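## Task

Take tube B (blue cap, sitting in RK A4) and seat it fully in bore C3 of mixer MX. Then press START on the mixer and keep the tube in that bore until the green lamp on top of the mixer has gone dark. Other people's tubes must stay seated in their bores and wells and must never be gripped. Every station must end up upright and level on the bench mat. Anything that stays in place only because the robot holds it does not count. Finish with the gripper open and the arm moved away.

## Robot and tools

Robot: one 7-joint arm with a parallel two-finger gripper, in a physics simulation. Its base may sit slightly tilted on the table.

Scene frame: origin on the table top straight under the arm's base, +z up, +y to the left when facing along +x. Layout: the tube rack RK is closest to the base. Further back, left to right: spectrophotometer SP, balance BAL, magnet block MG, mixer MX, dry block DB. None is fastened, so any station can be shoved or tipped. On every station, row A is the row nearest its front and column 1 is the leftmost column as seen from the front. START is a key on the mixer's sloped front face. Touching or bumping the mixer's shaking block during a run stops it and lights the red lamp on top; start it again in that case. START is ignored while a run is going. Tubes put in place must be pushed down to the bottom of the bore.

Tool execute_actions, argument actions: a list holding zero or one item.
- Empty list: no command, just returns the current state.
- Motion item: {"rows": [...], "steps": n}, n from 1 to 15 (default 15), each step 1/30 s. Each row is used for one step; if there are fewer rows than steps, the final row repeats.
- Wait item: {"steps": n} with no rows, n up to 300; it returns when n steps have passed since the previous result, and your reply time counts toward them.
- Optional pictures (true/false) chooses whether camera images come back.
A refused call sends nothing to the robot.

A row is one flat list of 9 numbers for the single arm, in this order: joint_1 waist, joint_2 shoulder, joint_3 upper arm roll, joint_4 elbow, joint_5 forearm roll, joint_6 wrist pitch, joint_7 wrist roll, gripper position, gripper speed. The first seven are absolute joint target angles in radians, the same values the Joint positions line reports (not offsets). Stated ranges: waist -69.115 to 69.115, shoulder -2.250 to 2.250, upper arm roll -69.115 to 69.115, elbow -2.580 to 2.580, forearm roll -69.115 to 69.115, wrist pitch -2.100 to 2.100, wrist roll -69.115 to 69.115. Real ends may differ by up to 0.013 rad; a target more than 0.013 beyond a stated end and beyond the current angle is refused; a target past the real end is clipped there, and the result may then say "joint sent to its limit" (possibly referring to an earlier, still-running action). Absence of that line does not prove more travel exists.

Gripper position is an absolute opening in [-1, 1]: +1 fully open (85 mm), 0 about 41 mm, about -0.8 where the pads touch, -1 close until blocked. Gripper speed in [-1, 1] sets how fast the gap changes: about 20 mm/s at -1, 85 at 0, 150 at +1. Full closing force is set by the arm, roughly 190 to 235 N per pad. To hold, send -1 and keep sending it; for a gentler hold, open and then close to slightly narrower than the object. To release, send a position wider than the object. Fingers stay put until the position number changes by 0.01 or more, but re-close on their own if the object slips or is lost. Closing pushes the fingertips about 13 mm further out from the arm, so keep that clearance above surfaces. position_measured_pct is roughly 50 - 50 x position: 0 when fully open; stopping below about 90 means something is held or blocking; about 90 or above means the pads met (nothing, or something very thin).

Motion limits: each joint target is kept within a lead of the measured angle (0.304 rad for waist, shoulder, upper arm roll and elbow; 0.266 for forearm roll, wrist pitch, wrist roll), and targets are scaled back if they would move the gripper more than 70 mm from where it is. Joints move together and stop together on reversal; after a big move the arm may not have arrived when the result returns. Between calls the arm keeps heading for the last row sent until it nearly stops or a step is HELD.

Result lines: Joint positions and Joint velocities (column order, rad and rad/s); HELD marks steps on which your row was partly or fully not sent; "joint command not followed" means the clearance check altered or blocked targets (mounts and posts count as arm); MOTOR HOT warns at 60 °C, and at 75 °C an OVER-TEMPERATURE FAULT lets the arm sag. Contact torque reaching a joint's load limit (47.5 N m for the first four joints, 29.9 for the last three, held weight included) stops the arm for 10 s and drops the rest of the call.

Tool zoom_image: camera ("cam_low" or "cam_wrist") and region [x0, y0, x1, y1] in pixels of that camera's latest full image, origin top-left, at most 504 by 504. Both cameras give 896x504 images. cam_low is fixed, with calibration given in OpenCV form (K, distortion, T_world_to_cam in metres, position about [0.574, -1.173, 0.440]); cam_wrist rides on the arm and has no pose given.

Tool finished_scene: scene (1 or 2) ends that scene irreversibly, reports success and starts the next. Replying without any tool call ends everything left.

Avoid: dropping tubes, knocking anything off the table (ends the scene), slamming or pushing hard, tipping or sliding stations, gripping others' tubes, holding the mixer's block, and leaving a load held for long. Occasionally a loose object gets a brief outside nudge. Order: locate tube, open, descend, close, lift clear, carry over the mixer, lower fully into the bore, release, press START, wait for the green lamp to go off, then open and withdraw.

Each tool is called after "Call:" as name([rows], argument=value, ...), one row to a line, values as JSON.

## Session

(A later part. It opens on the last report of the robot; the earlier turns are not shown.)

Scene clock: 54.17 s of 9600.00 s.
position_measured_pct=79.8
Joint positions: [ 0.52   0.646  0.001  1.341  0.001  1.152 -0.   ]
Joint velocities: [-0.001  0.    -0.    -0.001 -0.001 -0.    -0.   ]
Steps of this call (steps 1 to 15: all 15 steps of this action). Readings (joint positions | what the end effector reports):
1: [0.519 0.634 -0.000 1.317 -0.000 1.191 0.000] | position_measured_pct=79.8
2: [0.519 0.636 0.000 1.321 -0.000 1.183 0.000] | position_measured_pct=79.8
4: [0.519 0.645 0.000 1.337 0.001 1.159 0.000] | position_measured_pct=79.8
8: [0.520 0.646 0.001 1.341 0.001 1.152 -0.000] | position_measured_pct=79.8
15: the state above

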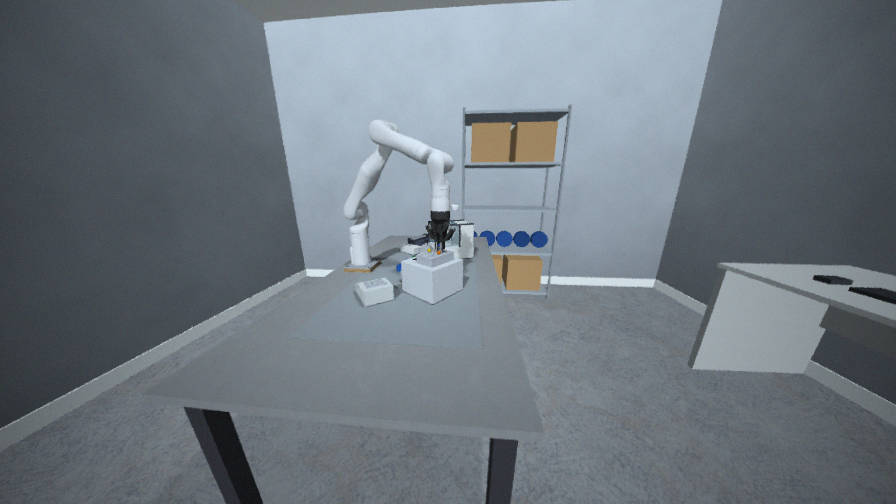

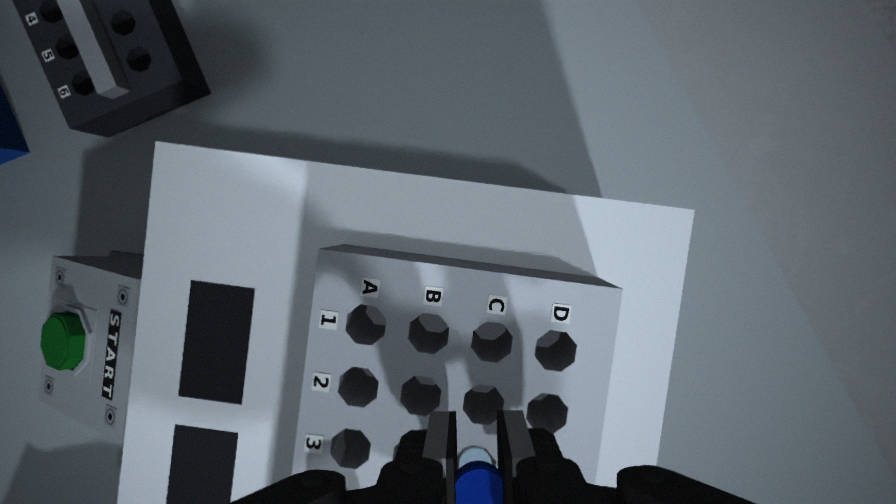

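In. Deeper while straightening, release, rise.

Call:
execute_actions([
  {"rows":[[0.526,0.655,0,1.356,0,1.130,0,-0.62,0]]},
], pictures=false)

Call:
execute_actions([
  {"rows":[[0.526,0.655,0,1.356,0,1.130,0,-0.42,-0.5]]},
], pictures=false)

Call:
execute_actions([
  {"rows":[[0.535,0.61,0,1.262,0,1.269,0,-0.42,0]]},
])

Scene clock: 58.53 s of 9600.00 s.
position_measured_pct=79.8
Joint positions: [ 0.526  0.652  0.     1.354  0.     1.131 -0.   ]
Joint velocities: [ 0.001  0.001  0.    -0.001  0.003  0.001 -0.002]
Steps of this call (steps 1 to 15: the robot went on to your last target; steps 16 to 116: nothing new was sent; steps 117 to 131: all 15 steps of this action). Readings (joint positions | what the end effector reports):
117: [0.521 0.647 0.001 1.342 0.001 1.151 -0.000] | position_measured_pct=79.8
118: [0.523 0.649 -0.000 1.346 0.000 1.144 -0.000] | position_measured_pct=79.8
120: [0.526 0.652 0.001 1.353 0.000 1.132 -0.000] | position_measured_pct=79.8
124: [0.526 0.652 0.000 1.354 0.000 1.131 -0.000] | position_measured_pct=79.8
131: the state above

Scene clock: 59.03 s of 9600.00 s.
position_measured_pct=71.0
Joint positions: [0.526 0.654 0.    1.355 0.    1.13  0.   ]
Joint velocities: [-0.     0.     0.001  0.    -0.002 -0.    -0.001]
Steps of this call (steps 1 to 15: all 15 steps of this action). Readings (joint positions | what the end effector reports):
1: [0.526 0.652 0.000 1.354 0.000 1.131 -0.000] | position_measured_pct=79.8
2: [0.526 0.652 0.000 1.354 0.000 1.130 0.000] | position_measured_pct=79.8
4: [0.526 0.653 0.000 1.355 0.000 1.130 0.000] | position_measured_pct=77.0
8: [0.526 0.653 0.000 1.356 0.000 1.130 0.000] | position_measured_pct=71.8
15: the state above

Scene clock: 59.53 s of 9600.00 s.
position_measured_pct=71.0
Joint positions: [ 0.535  0.61  -0.     1.262 -0.     1.269 -0.   ]
Joint velocities: [ 0.001 -0.001  0.    -0.    -0.     0.     0.002]
Steps of this call (steps 1 to 15: all 15 steps of this action). Readings (joint positions | what the end effector reports):
1: [0.526 0.653 0.000 1.355 0.000 1.132 0.000] | position_measured_pct=71.0
2: [0.527 0.651 -0.000 1.350 -0.000 1.139 0.000] | position_measured_pct=71.0
4: [0.530 0.638 -0.000 1.324 -0.000 1.178 0.000] | position_measured_pct=71.0
8: [0.535 0.612 0.000 1.265 0.000 1.264 -0.000] | position_measured_pct=71.0
15: the state above

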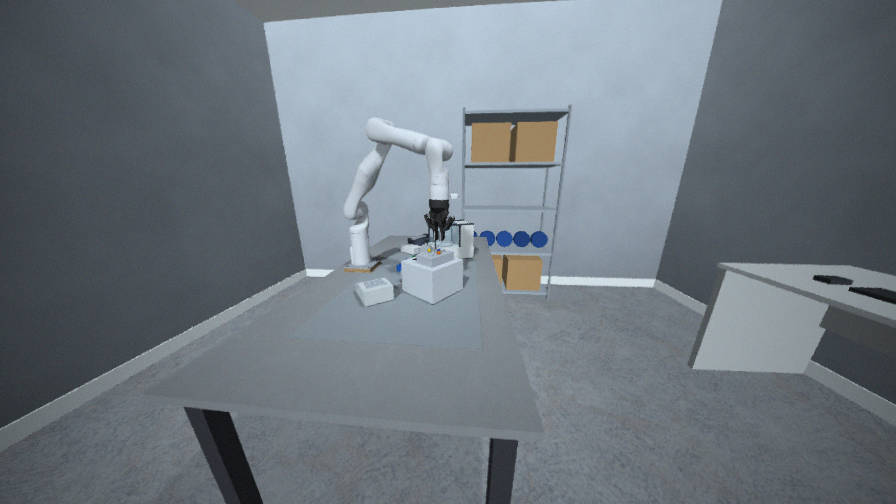

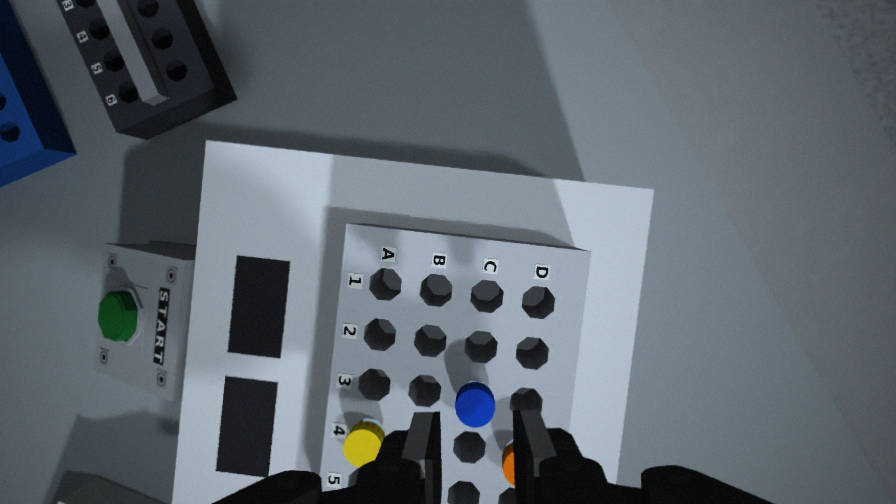

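Call:
execute_actions([
  {"rows":[[0.533,0.61,0,1.262,0,1.269,0,-1,0]]},
], pictures=false)

Call:
execute_actions([
  {"rows":[[0.533,0.625,0,1.3,0,1.216,0,-1,0],[0.533,0.625,0,1.3,0,1.216,0,-1,0],[0.533,0.625,0,1.3,0,1.216,0,-1,0],[0.533,0.625,0,1.3,0,1.216,0,-1,0],[0.533,0.625,0,1.3,0,1.216,0,-1,0],[0.533,0.629,0,1.308,0,1.204,0,-1,0],[0.533,0.633,0,1.316,0,1.192,0,-1,0],[0.533,0.636,0,1.322,0,1.183,0,-1,0],[0.533,0.64,0,1.329,0,1.172,0,-1,0]]},
], pictures=false)

Call:
execute_actions([
  {"rows":[[0.533,0.5,0,1.25,0,1.39,0,-1,0]]},
], pictures=false)

Call:
execute_actions([
  {"rows":[[0.5,0,0,2.0,0,1.0,1.57,-1,0]]},
], pictures=false)

Call:
execute_actions([
  {"steps":50},
])

Scene clock: 67.60 s of 9600.00 s.
position_measured_pct=91.7
Joint positions: [ 0.533  0.61  -0.     1.262 -0.     1.269  0.   ]
Joint velocities: [-0.     0.     0.001  0.001  0.002  0.001  0.001]
Steps of this call (steps 1 to 15: the robot went on to your last target; steps 16 to 227: nothing new was sent; steps 228 to 242: all 15 steps of this action). Readings (joint positions | what the end effector reports):
228: [0.534 0.610 0.000 1.262 0.000 1.269 -0.000] | position_measured_pct=71.0
229: [0.534 0.610 0.000 1.262 0.000 1.269 -0.000] | position_measured_pct=71.4
231: [0.533 0.610 -0.000 1.262 -0.000 1.269 0.000] | position_measured_pct=75.8
235: [0.533 0.610 -0.000 1.262 0.000 1.269 -0.000] | position_measured_pct=86.9
242: the state above

Scene clock: 68.10 s of 9600.00 s.
position_measured_pct=91.7
Joint positions: [ 0.533  0.64  -0.     1.329 -0.     1.172 -0.   ]
Joint velocities: [-0.001  0.003 -0.     0.002  0.001 -0.004 -0.   ]
Steps of this call (steps 1 to 15: all 15 steps of this action). Readings (joint positions | what the end effector reports):
1: [0.533 0.610 0.000 1.263 -0.000 1.268 0.000] | position_measured_pct=91.7
2: [0.533 0.612 0.000 1.268 -0.000 1.261 0.000] | position_measured_pct=91.7
4: [0.533 0.621 0.000 1.288 0.000 1.232 -0.000] | position_measured_pct=91.7
8: [0.533 0.630 0.000 1.310 -0.000 1.201 -0.000] | position_measured_pct=91.7
15: the state above

Scene clock: 68.60 s of 9600.00 s.
position_measured_pct=91.7
Joint positions: [ 0.533  0.502  0.     1.25  -0.     1.39   0.   ]
Joint velocities: [-0.    -0.014  0.    -0.    -0.002 -0.    -0.001]
Steps of this call (steps 1 to 15: all 15 steps of this action). Readings (joint positions | what the end effector reports):
1: [0.533 0.639 -0.000 1.329 0.000 1.173 -0.000] | position_measured_pct=91.7
2: [0.533 0.634 -0.000 1.327 0.000 1.180 -0.000] | position_measured_pct=91.7
4: [0.533 0.606 -0.000 1.314 0.000 1.219 -0.000] | position_measured_pct=91.7
8: [0.533 0.525 0.000 1.264 -0.000 1.349 0.000] | position_measured_pct=91.7
15: the state above

Scene clock: 69.10 s of 9600.00 s.
position_measured_pct=91.7
Joint positions: [ 0.504  0.083 -0.     1.703 -0.     1.057  0.399]
Joint velocities: [-0.016 -0.599  0.001  1.085  0.001 -0.353  0.962]
Steps of this call (steps 1 to 15: all 15 steps of this action). Readings (joint positions | what the end effector reports):
1: [0.532 0.500 0.000 1.251 0.000 1.389 0.001] | position_measured_pct=91.7
2: [0.531 0.493 0.000 1.257 0.000 1.383 0.005] | position_measured_pct=91.7
4: [0.527 0.462 0.000 1.285 0.000 1.358 0.028] | position_measured_pct=91.7
8: [0.514 0.336 -0.000 1.406 -0.000 1.249 0.135] | position_measured_pct=91.7
15: the state above

Scene clock: 70.77 s of 9600.00 s.
position_measured_pct=91.7
Joint positions: [0.5  0.   0.   2.   0.   1.   1.57]
Joint velocities: [-0.001 -0.001 -0.001  0.     0.001  0.    -0.002]
Steps of this call (steps 1 to 50: the robot went on to your last target). Readings (joint positions | what the end effector reports):
1: [0.503 0.065 -0.000 1.738 -0.000 1.047 0.430] | position_measured_pct=91.7
2: [0.503 0.053 -0.000 1.772 -0.000 1.039 0.461] | position_measured_pct=91.7
4: [0.502 0.040 -0.000 1.836 -0.000 1.027 0.529] | position_measured_pct=91.7
8: [0.501 0.018 -0.000 1.932 -0.000 1.012 0.690] | position_measured_pct=91.7
50: the state above

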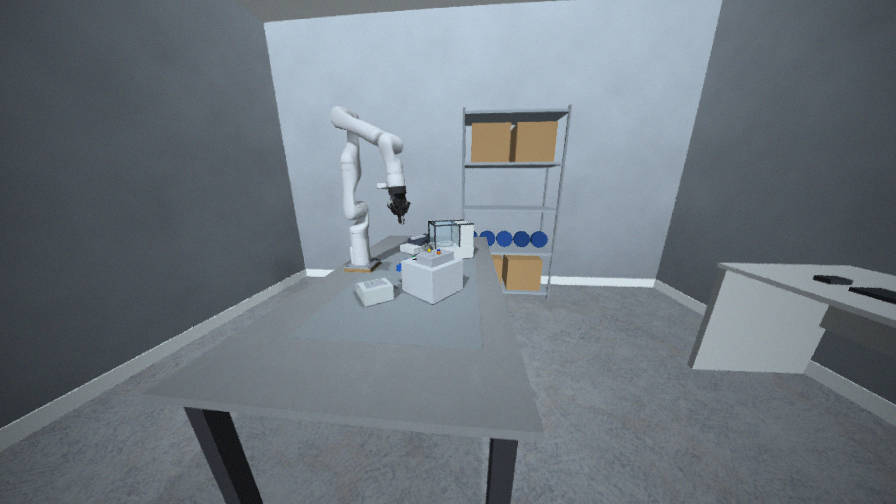

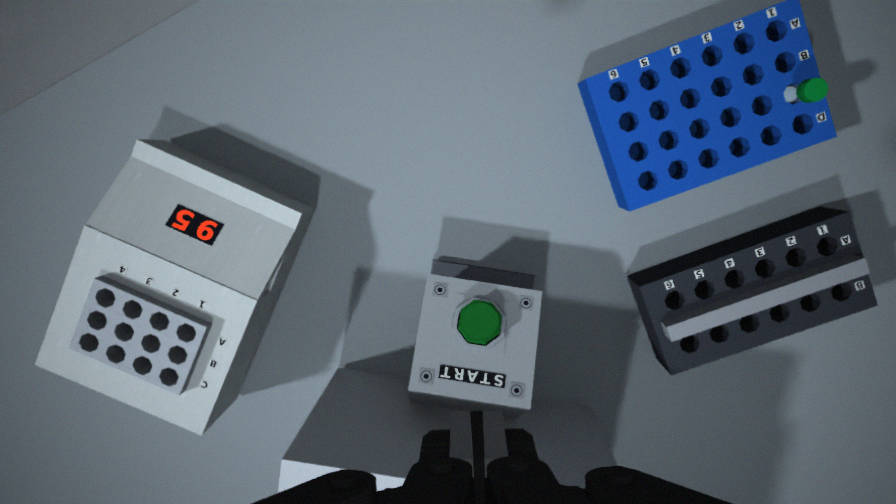

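Call:
execute_actions([
  {"rows":[[0.535,0.623,0,1.295,0,1.223,1.57,-1,0]]},
], pictures=false)

Call:
execute_actions([
  {"steps":40},
])

Call:
execute_actions([
  {"rows":[[0.535,0.64,0,1.329,0,1.172,1.57,-1,0],[0.535,0.64,0,1.329,0,1.172,1.57,-1,0],[0.535,0.64,0,1.329,0,1.172,1.57,-1,0],[0.535,0.64,0,1.329,0,1.172,1.57,-1,0],[0.535,0.64,0,1.329,0,1.172,1.57,-1,0],[0.535,0.64,0,1.329,0,1.172,1.57,-1,0],[0.535,0.648,0,1.344,0,1.149,1.57,-1,0]]},
], pictures=false)

Call:
execute_actions([
  {"rows":[[0.533,0.5,0,1.25,0,1.39,1.57,-1,0]]},
], pictures=false)

Call:
execute_actions([
  {"rows":[[0.5,0,0,2.0,0,1.0,1.57,-1,0]]},
], pictures=false)

Call:
execute_actions([
  {"steps":15},
], pictures=false)

Call:
execute_actions([
  {"rows":[[0.5,0.209,0,2.407,0,0.225,1.57,-1,0]]},
], pictures=false)

Call:
execute_actions([
  {"steps":30},
])

Scene clock: 75.90 s of 9600.00 s.
position_measured_pct=91.7
Joint positions: [0.53  0.417 0.    1.585 0.    1.193 1.57 ]
Joint velocities: [ 0.025  0.871 -0.001 -1.038 -0.001  0.156  0.002]
Steps of this call (steps 1 to 15: the robot went on to your last target; steps 16 to 139: nothing new was sent; steps 140 to 154: all 15 steps of this action). Readings (joint positions | what the end effector reports):
140: [0.500 0.002 -0.000 1.999 -0.000 1.001 1.570] | position_measured_pct=91.7
141: [0.501 0.009 -0.000 1.994 -0.000 1.005 1.570] | position_measured_pct=91.7
143: [0.505 0.039 -0.000 1.967 -0.000 1.025 1.570] | position_measured_pct=91.7
147: [0.518 0.165 -0.000 1.845 -0.000 1.108 1.570] | position_measured_pct=91.7
154: the state above

Scene clock: 77.23 s of 9600.00 s.
position_measured_pct=91.7
Joint positions: [0.535 0.623 0.    1.295 0.    1.223 1.57 ]
Joint velocities: [ 0.001  0.     0.001 -0.002  0.001  0.001  0.001]
Steps of this call (steps 1 to 30: the robot went on to your last target; steps 31 to 40: nothing new was sent). Readings (joint positions | what the end effector reports):
1: [0.530 0.444 0.000 1.551 0.000 1.197 1.570] | position_measured_pct=91.7
2: [0.531 0.469 0.000 1.515 0.000 1.201 1.570] | position_measured_pct=91.7
4: [0.532 0.519 -0.000 1.444 0.000 1.208 1.570] | position_measured_pct=91.7
8: [0.534 0.595 -0.000 1.330 0.000 1.219 1.570] | position_measured_pct=91.7
40: the state above
The arm was judged still, so your last target was given up. Only a new action makes it travel on or press farther. Fingers that are still opening or closing keep moving.

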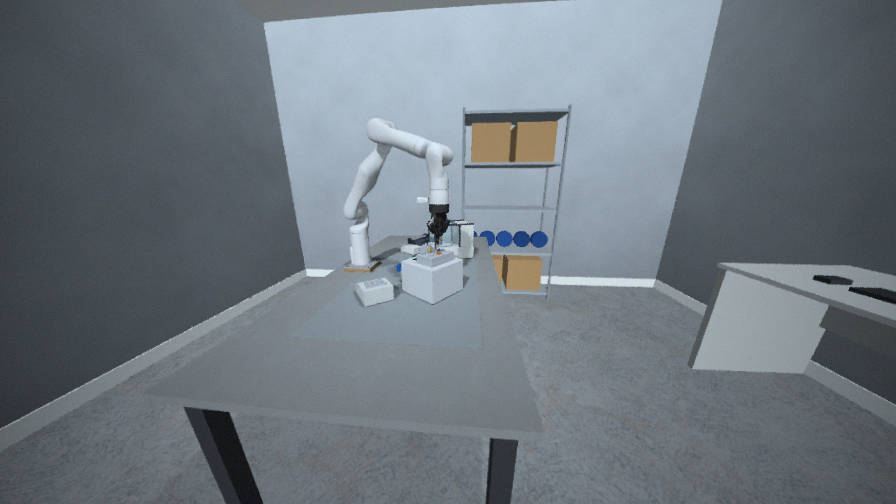

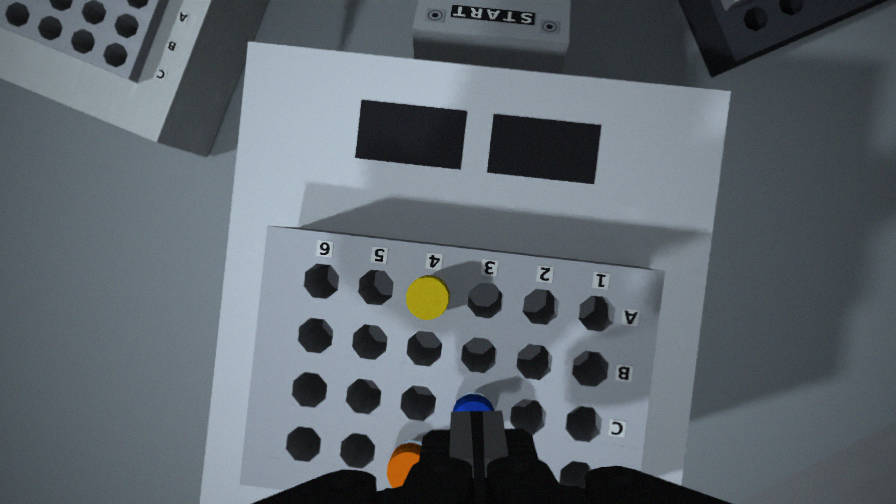

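Scene clock: 77.73 s of 9600.00 s.
position_measured_pct=91.7
Joint positions: [ 0.535  0.639  0.     1.34  -0.     1.152  1.57 ]
Joint velocities: [-0.001 -0.001 -0.     0.002  0.    -0.002  0.002]
Steps of this call (steps 1 to 15: all 15 steps of this action). Readings (joint positions | what the end effector reports):
1: [0.535 0.624 0.000 1.296 0.000 1.222 1.570] | position_measured_pct=91.7
2: [0.535 0.626 0.000 1.301 0.000 1.214 1.570] | position_measured_pct=91.7
4: [0.535 0.636 0.000 1.320 0.000 1.185 1.570] | position_measured_pct=91.7
8: [0.535 0.643 0.000 1.334 -0.000 1.164 1.570] | position_measured_pct=91.7
15: the state above

Scene clock: 78.23 s of 9600.00 s.
position_measured_pct=91.7
Joint positions: [ 0.533  0.502  0.     1.25  -0.     1.39   1.57 ]
Joint velocities: [-0.001 -0.014 -0.     0.001  0.001  0.001 -0.002]
Steps of this call (steps 1 to 15: all 15 steps of this action). Readings (joint positions | what the end effector reports):
1: [0.535 0.638 0.000 1.340 -0.000 1.152 1.570] | position_measured_pct=91.7
2: [0.535 0.634 0.000 1.338 0.000 1.158 1.570] | position_measured_pct=91.7
4: [0.534 0.610 -0.000 1.326 0.000 1.197 1.570] | position_measured_pct=91.7
8: [0.533 0.529 -0.000 1.270 -0.000 1.337 1.570] | position_measured_pct=91.7
15: the state above

Scene clock: 78.73 s of 9600.00 s.
position_measured_pct=91.7
Joint positions: [ 0.504  0.083 -0.     1.703 -0.     1.057  1.57 ]
Joint velocities: [-0.021 -0.6    0.001  1.084  0.001 -0.355  0.   ]
Steps of this call (steps 1 to 15: all 15 steps of this action). Readings (joint positions | what the end effector reports):
1: [0.533 0.500 0.000 1.251 0.000 1.389 1.570] | position_measured_pct=91.7
2: [0.532 0.493 0.000 1.257 0.000 1.383 1.570] | position_measured_pct=91.7
4: [0.529 0.462 0.000 1.285 0.000 1.358 1.570] | position_measured_pct=91.7
8: [0.516 0.336 -0.000 1.406 -0.000 1.249 1.570] | position_measured_pct=91.7
15: the state above

Scene clock: 79.23 s of 9600.00 s.
position_measured_pct=91.7
Joint positions: [ 0.5    0.002  0.     2.    -0.     1.     1.57 ]
Joint velocities: [-0.002 -0.014 -0.     0.003 -0.    -0.004  0.002]
Steps of this call (steps 1 to 15: the robot went on to your last target). Readings (joint positions | what the end effector reports):
1: [0.504 0.065 -0.000 1.738 -0.000 1.047 1.570] | position_measured_pct=91.7
2: [0.503 0.053 -0.000 1.772 -0.000 1.039 1.570] | position_measured_pct=91.7
4: [0.502 0.040 -0.000 1.836 -0.000 1.027 1.570] | position_measured_pct=91.7
8: [0.501 0.013 -0.000 1.951 -0.000 1.009 1.570] | position_measured_pct=91.7
15: the state above

Scene clock: 79.73 s of 9600.00 s.
position_measured_pct=91.7
Joint positions: [ 0.5    0.175  0.     2.335 -0.     0.623  1.57 ]
Joint velocities: [ 0.001  0.215  0.     0.517 -0.    -1.214  0.   ]
Steps of this call (steps 1 to 15: all 15 steps of this action). Readings (joint positions | what the end effector reports):
1: [0.500 0.002 0.000 2.001 -0.000 0.999 1.570] | position_measured_pct=91.7
2: [0.500 0.007 0.000 2.005 0.000 0.995 1.570] | position_measured_pct=91.7
4: [0.500 0.027 0.000 2.032 0.000 0.971 1.570] | position_measured_pct=91.7
8: [0.500 0.091 -0.000 2.140 0.000 0.875 1.570] | position_measured_pct=91.7
15: the state above

Scene clock: 80.73 s of 9600.00 s.
position_measured_pct=91.7
Joint positions: [0.5   0.209 0.    2.407 0.    0.225 1.57 ]
Joint velocities: [ 0.     0.    -0.     0.     0.    -0.001 -0.001]
Steps of this call (steps 1 to 30: the robot went on to your last target). Readings (joint positions | what the end effector reports):
1: [0.500 0.182 0.000 2.350 -0.000 0.582 1.570] | position_measured_pct=91.7
2: [0.500 0.187 0.000 2.363 -0.000 0.541 1.570] | position_measured_pct=91.7
4: [0.500 0.195 0.000 2.380 -0.000 0.460 1.570] | position_measured_pct=91.7
8: [0.500 0.205 0.000 2.400 -0.000 0.298 1.570] | position_measured_pct=91.7
30: the state above
The arm was judged still, so your last target was given up. Only a new action makes it travel on or press farther. Fingers that are still opening or closing keep moving.

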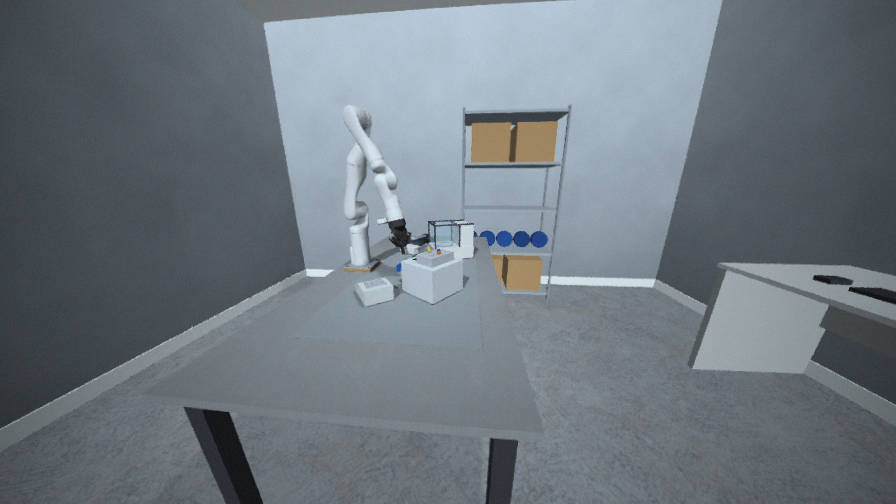

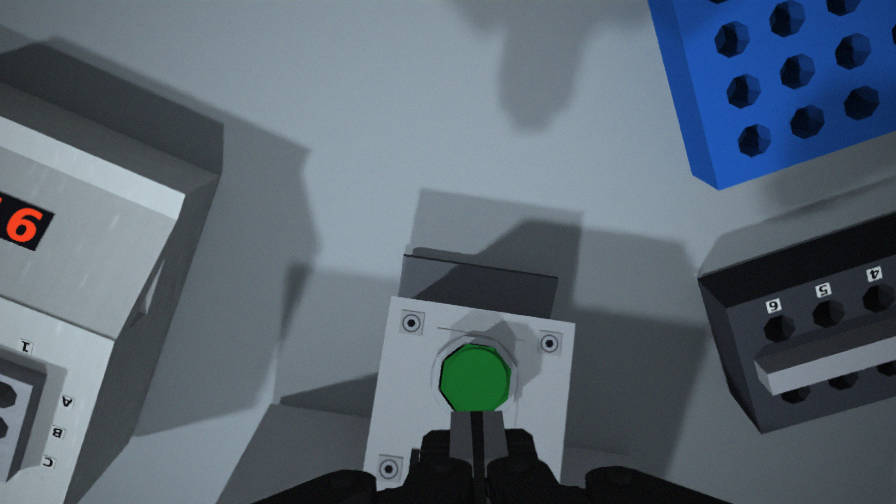

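Call:
execute_actions([
  {"rows":[[0.5,0.414,0,2.449,0,-0.023,1.57,-1,0]]},
])

Call:
execute_actions([
  {"rows":[[0.5,0,0,2.3,0,0.2,1.57,-1,0]]},
])

Scene clock: 83.67 s of 9600.00 s.
position_measured_pct=91.7
Joint positions: [ 0.5    0.408  0.     2.448 -0.    -0.023  1.57 ]
Joint velocities: [ 0.001  0.033  0.001 -0.01   0.002 -0.016  0.002]
Steps of this call (steps 1 to 73: nothing new was sent; steps 74 to 88: all 15 steps of this action). Readings (joint positions | what the end effector reports):
74: [0.500 0.211 0.000 2.407 -0.000 0.224 1.570] | position_measured_pct=91.7
75: [0.500 0.218 0.000 2.408 0.000 0.218 1.570] | position_measured_pct=91.7
77: [0.500 0.248 0.000 2.414 0.000 0.186 1.570] | position_measured_pct=91.7
81: [0.500 0.356 -0.000 2.436 0.000 0.054 1.570] | position_measured_pct=91.7
88: the state above

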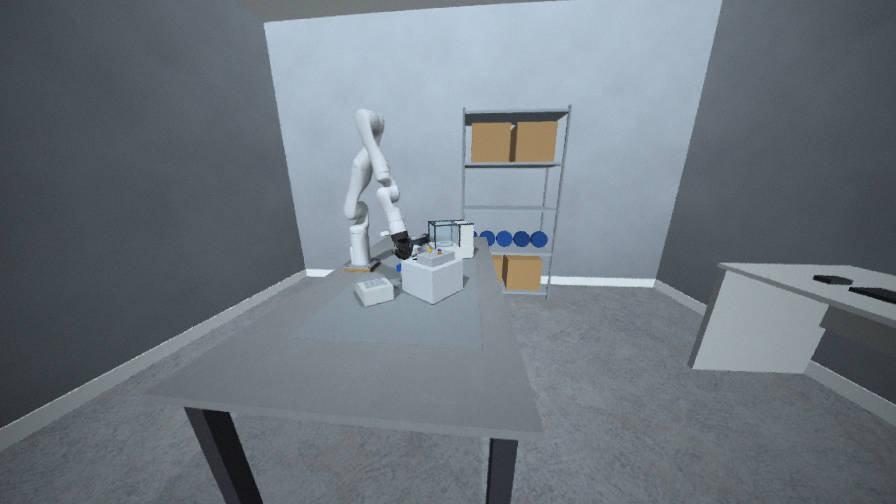

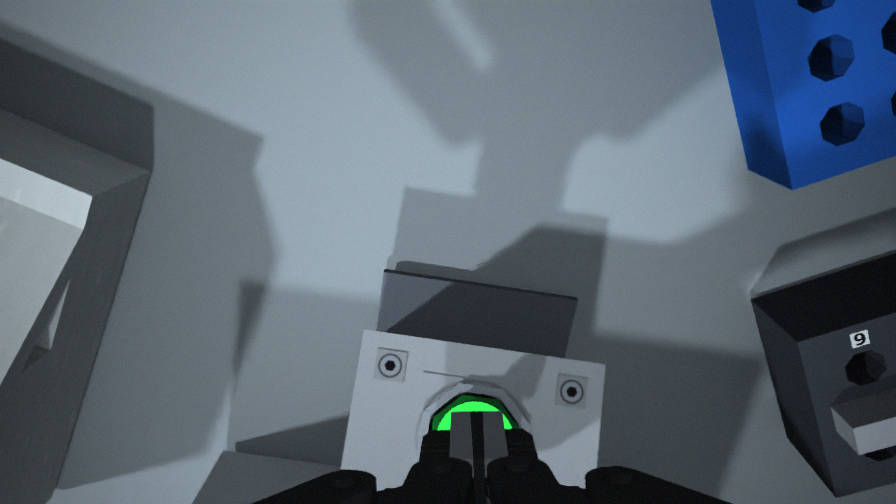

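Scene clock: 84.17 s of 9600.00 s.
position_measured_pct=91.7
Joint positions: [0.5   0.062 0.    2.319 0.    0.17  1.57 ]
Joint velocities: [ 0.001 -0.682 -0.    -0.249 -0.001  0.353  0.   ]
Steps of this call (steps 1 to 15: all 15 steps of this action). Readings (joint positions | what the end effector reports):
1: [0.500 0.408 0.000 2.448 -0.000 -0.023 1.570] | position_measured_pct=91.7
2: [0.500 0.402 0.000 2.447 -0.000 -0.019 1.570] | position_measured_pct=91.7
4: [0.500 0.375 0.000 2.436 -0.000 -0.000 1.570] | position_measured_pct=91.7
8: [0.500 0.265 0.000 2.389 -0.000 0.068 1.570] | position_measured_pct=91.7
15: the state above

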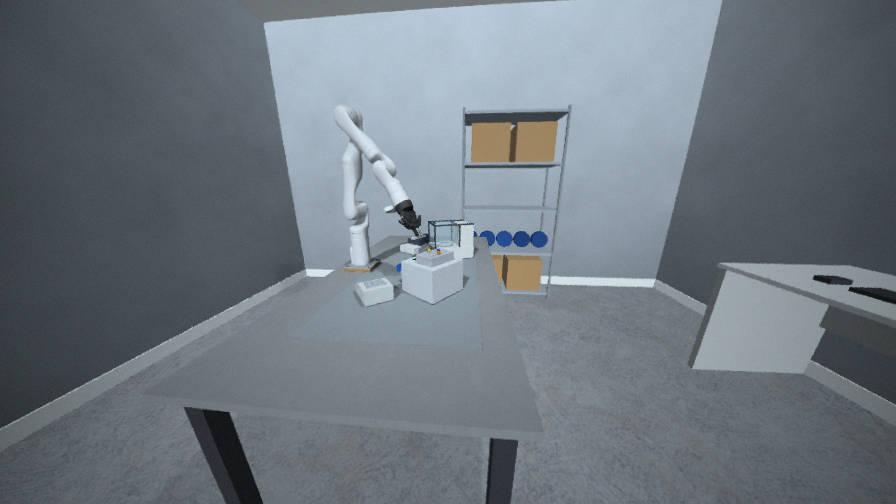

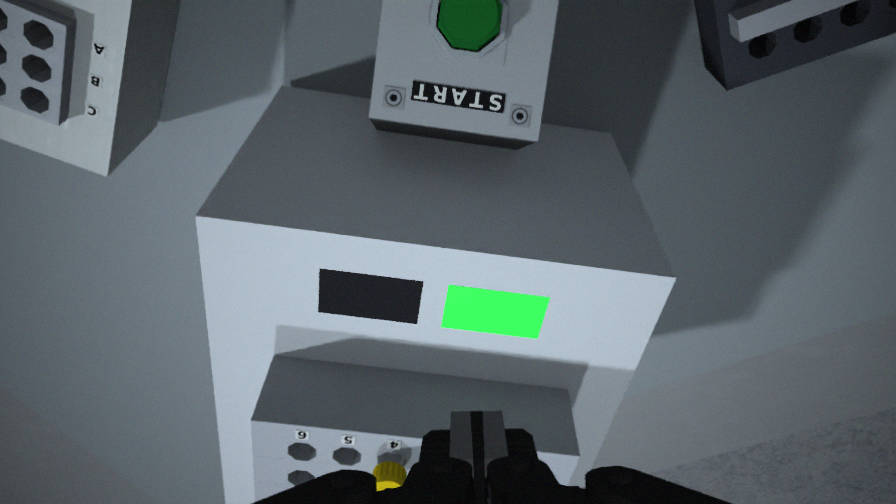

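Call:
execute_actions([
  {"steps":300},
])

Scene clock: 94.17 s of 9600.00 s.
position_measured_pct=91.7
Joint positions: [0.5  0.   0.   2.3  0.   0.2  1.57]
Joint velocities: [ 0.     0.001  0.    -0.003  0.     0.    -0.001]
Steps of this call (steps 1 to 30: the robot went on to your last target; steps 31 to 300: nothing new was sent). Readings (joint positions | what the end effector reports):
1: [0.500 0.041 0.000 2.312 0.000 0.181 1.570] | position_measured_pct=91.7
2: [0.500 0.026 0.000 2.306 0.000 0.189 1.570] | position_measured_pct=91.7
4: [0.500 0.010 0.000 2.300 0.000 0.198 1.570] | position_measured_pct=91.7
8: [0.500 0.004 0.000 2.300 -0.000 0.200 1.570] | position_measured_pct=91.7
300: the state above
The arm was judged still, so your last target was given up. Only a new action makes it travel on or press farther. Fingers that are still opening or closing keep moving.

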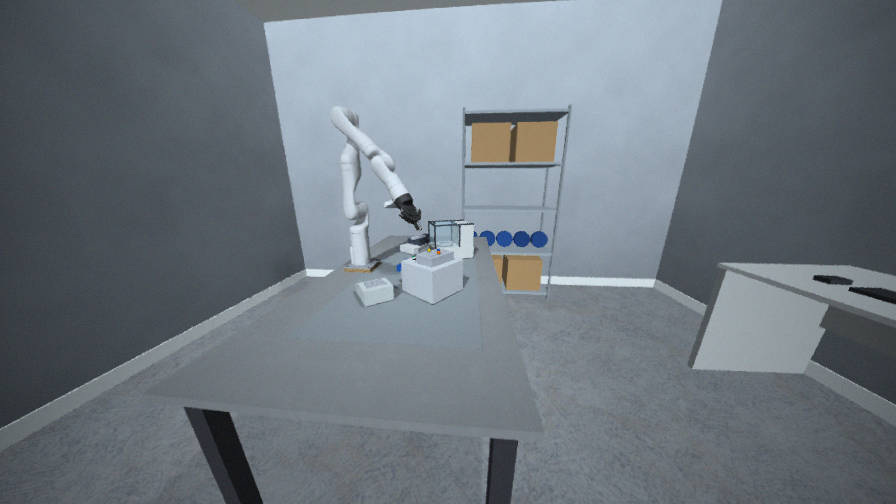

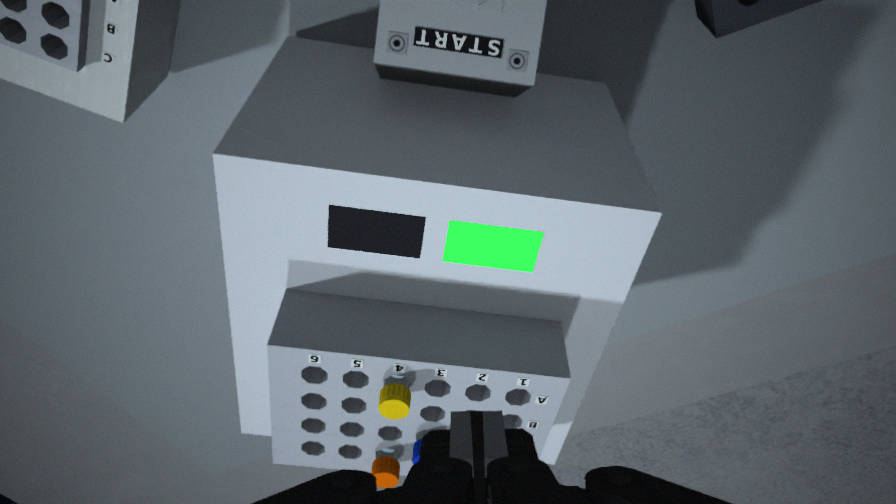

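Call:
execute_actions([
  {"steps":300},
])

Scene clock: 104.17 s of 9600.00 s.
position_measured_pct=91.7
Joint positions: [0.5  0.   0.   2.3  0.   0.2  1.57]
Joint velocities: [ 0.     0.    -0.001 -0.001  0.002  0.001 -0.   ]
Steps of this call (steps 1 to 300: nothing new was sent). Readings (joint positions | what the end effector reports):
1: [0.500 0.000 0.000 2.300 0.000 0.200 1.570] | position_measured_pct=91.7
2: [0.500 0.000 0.000 2.300 0.000 0.200 1.570] | position_measured_pct=91.7
4: [0.500 0.000 0.000 2.300 0.000 0.200 1.570] | position_measured_pct=91.7
8: [0.500 0.000 0.000 2.300 0.000 0.200 1.570] | position_measured_pct=91.7
300: the state above

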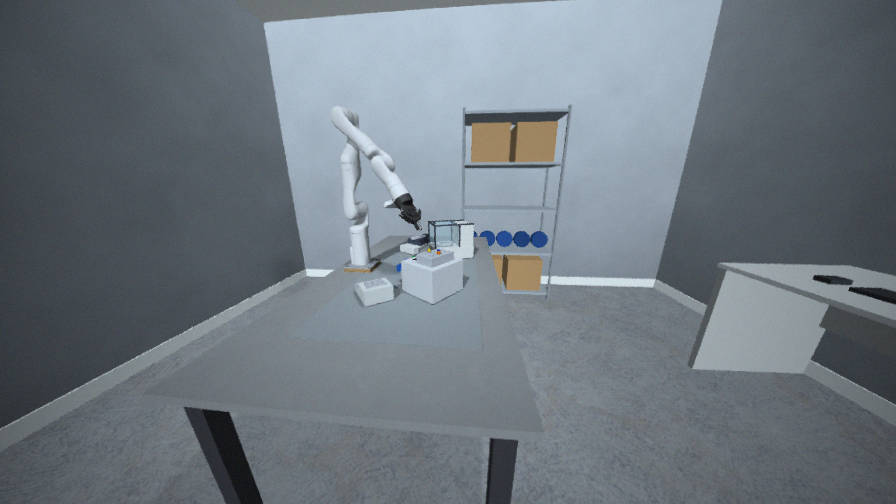

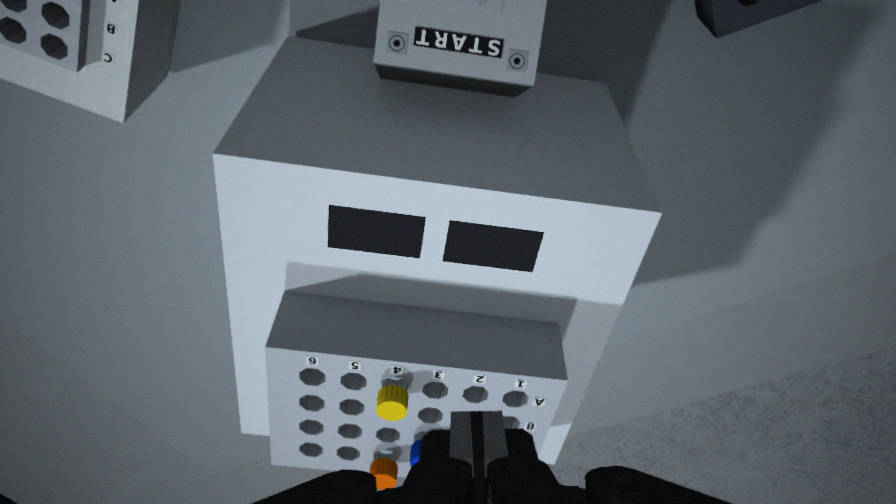

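Call:
finished_scene(scene=1)

The scene is finished: the task was done.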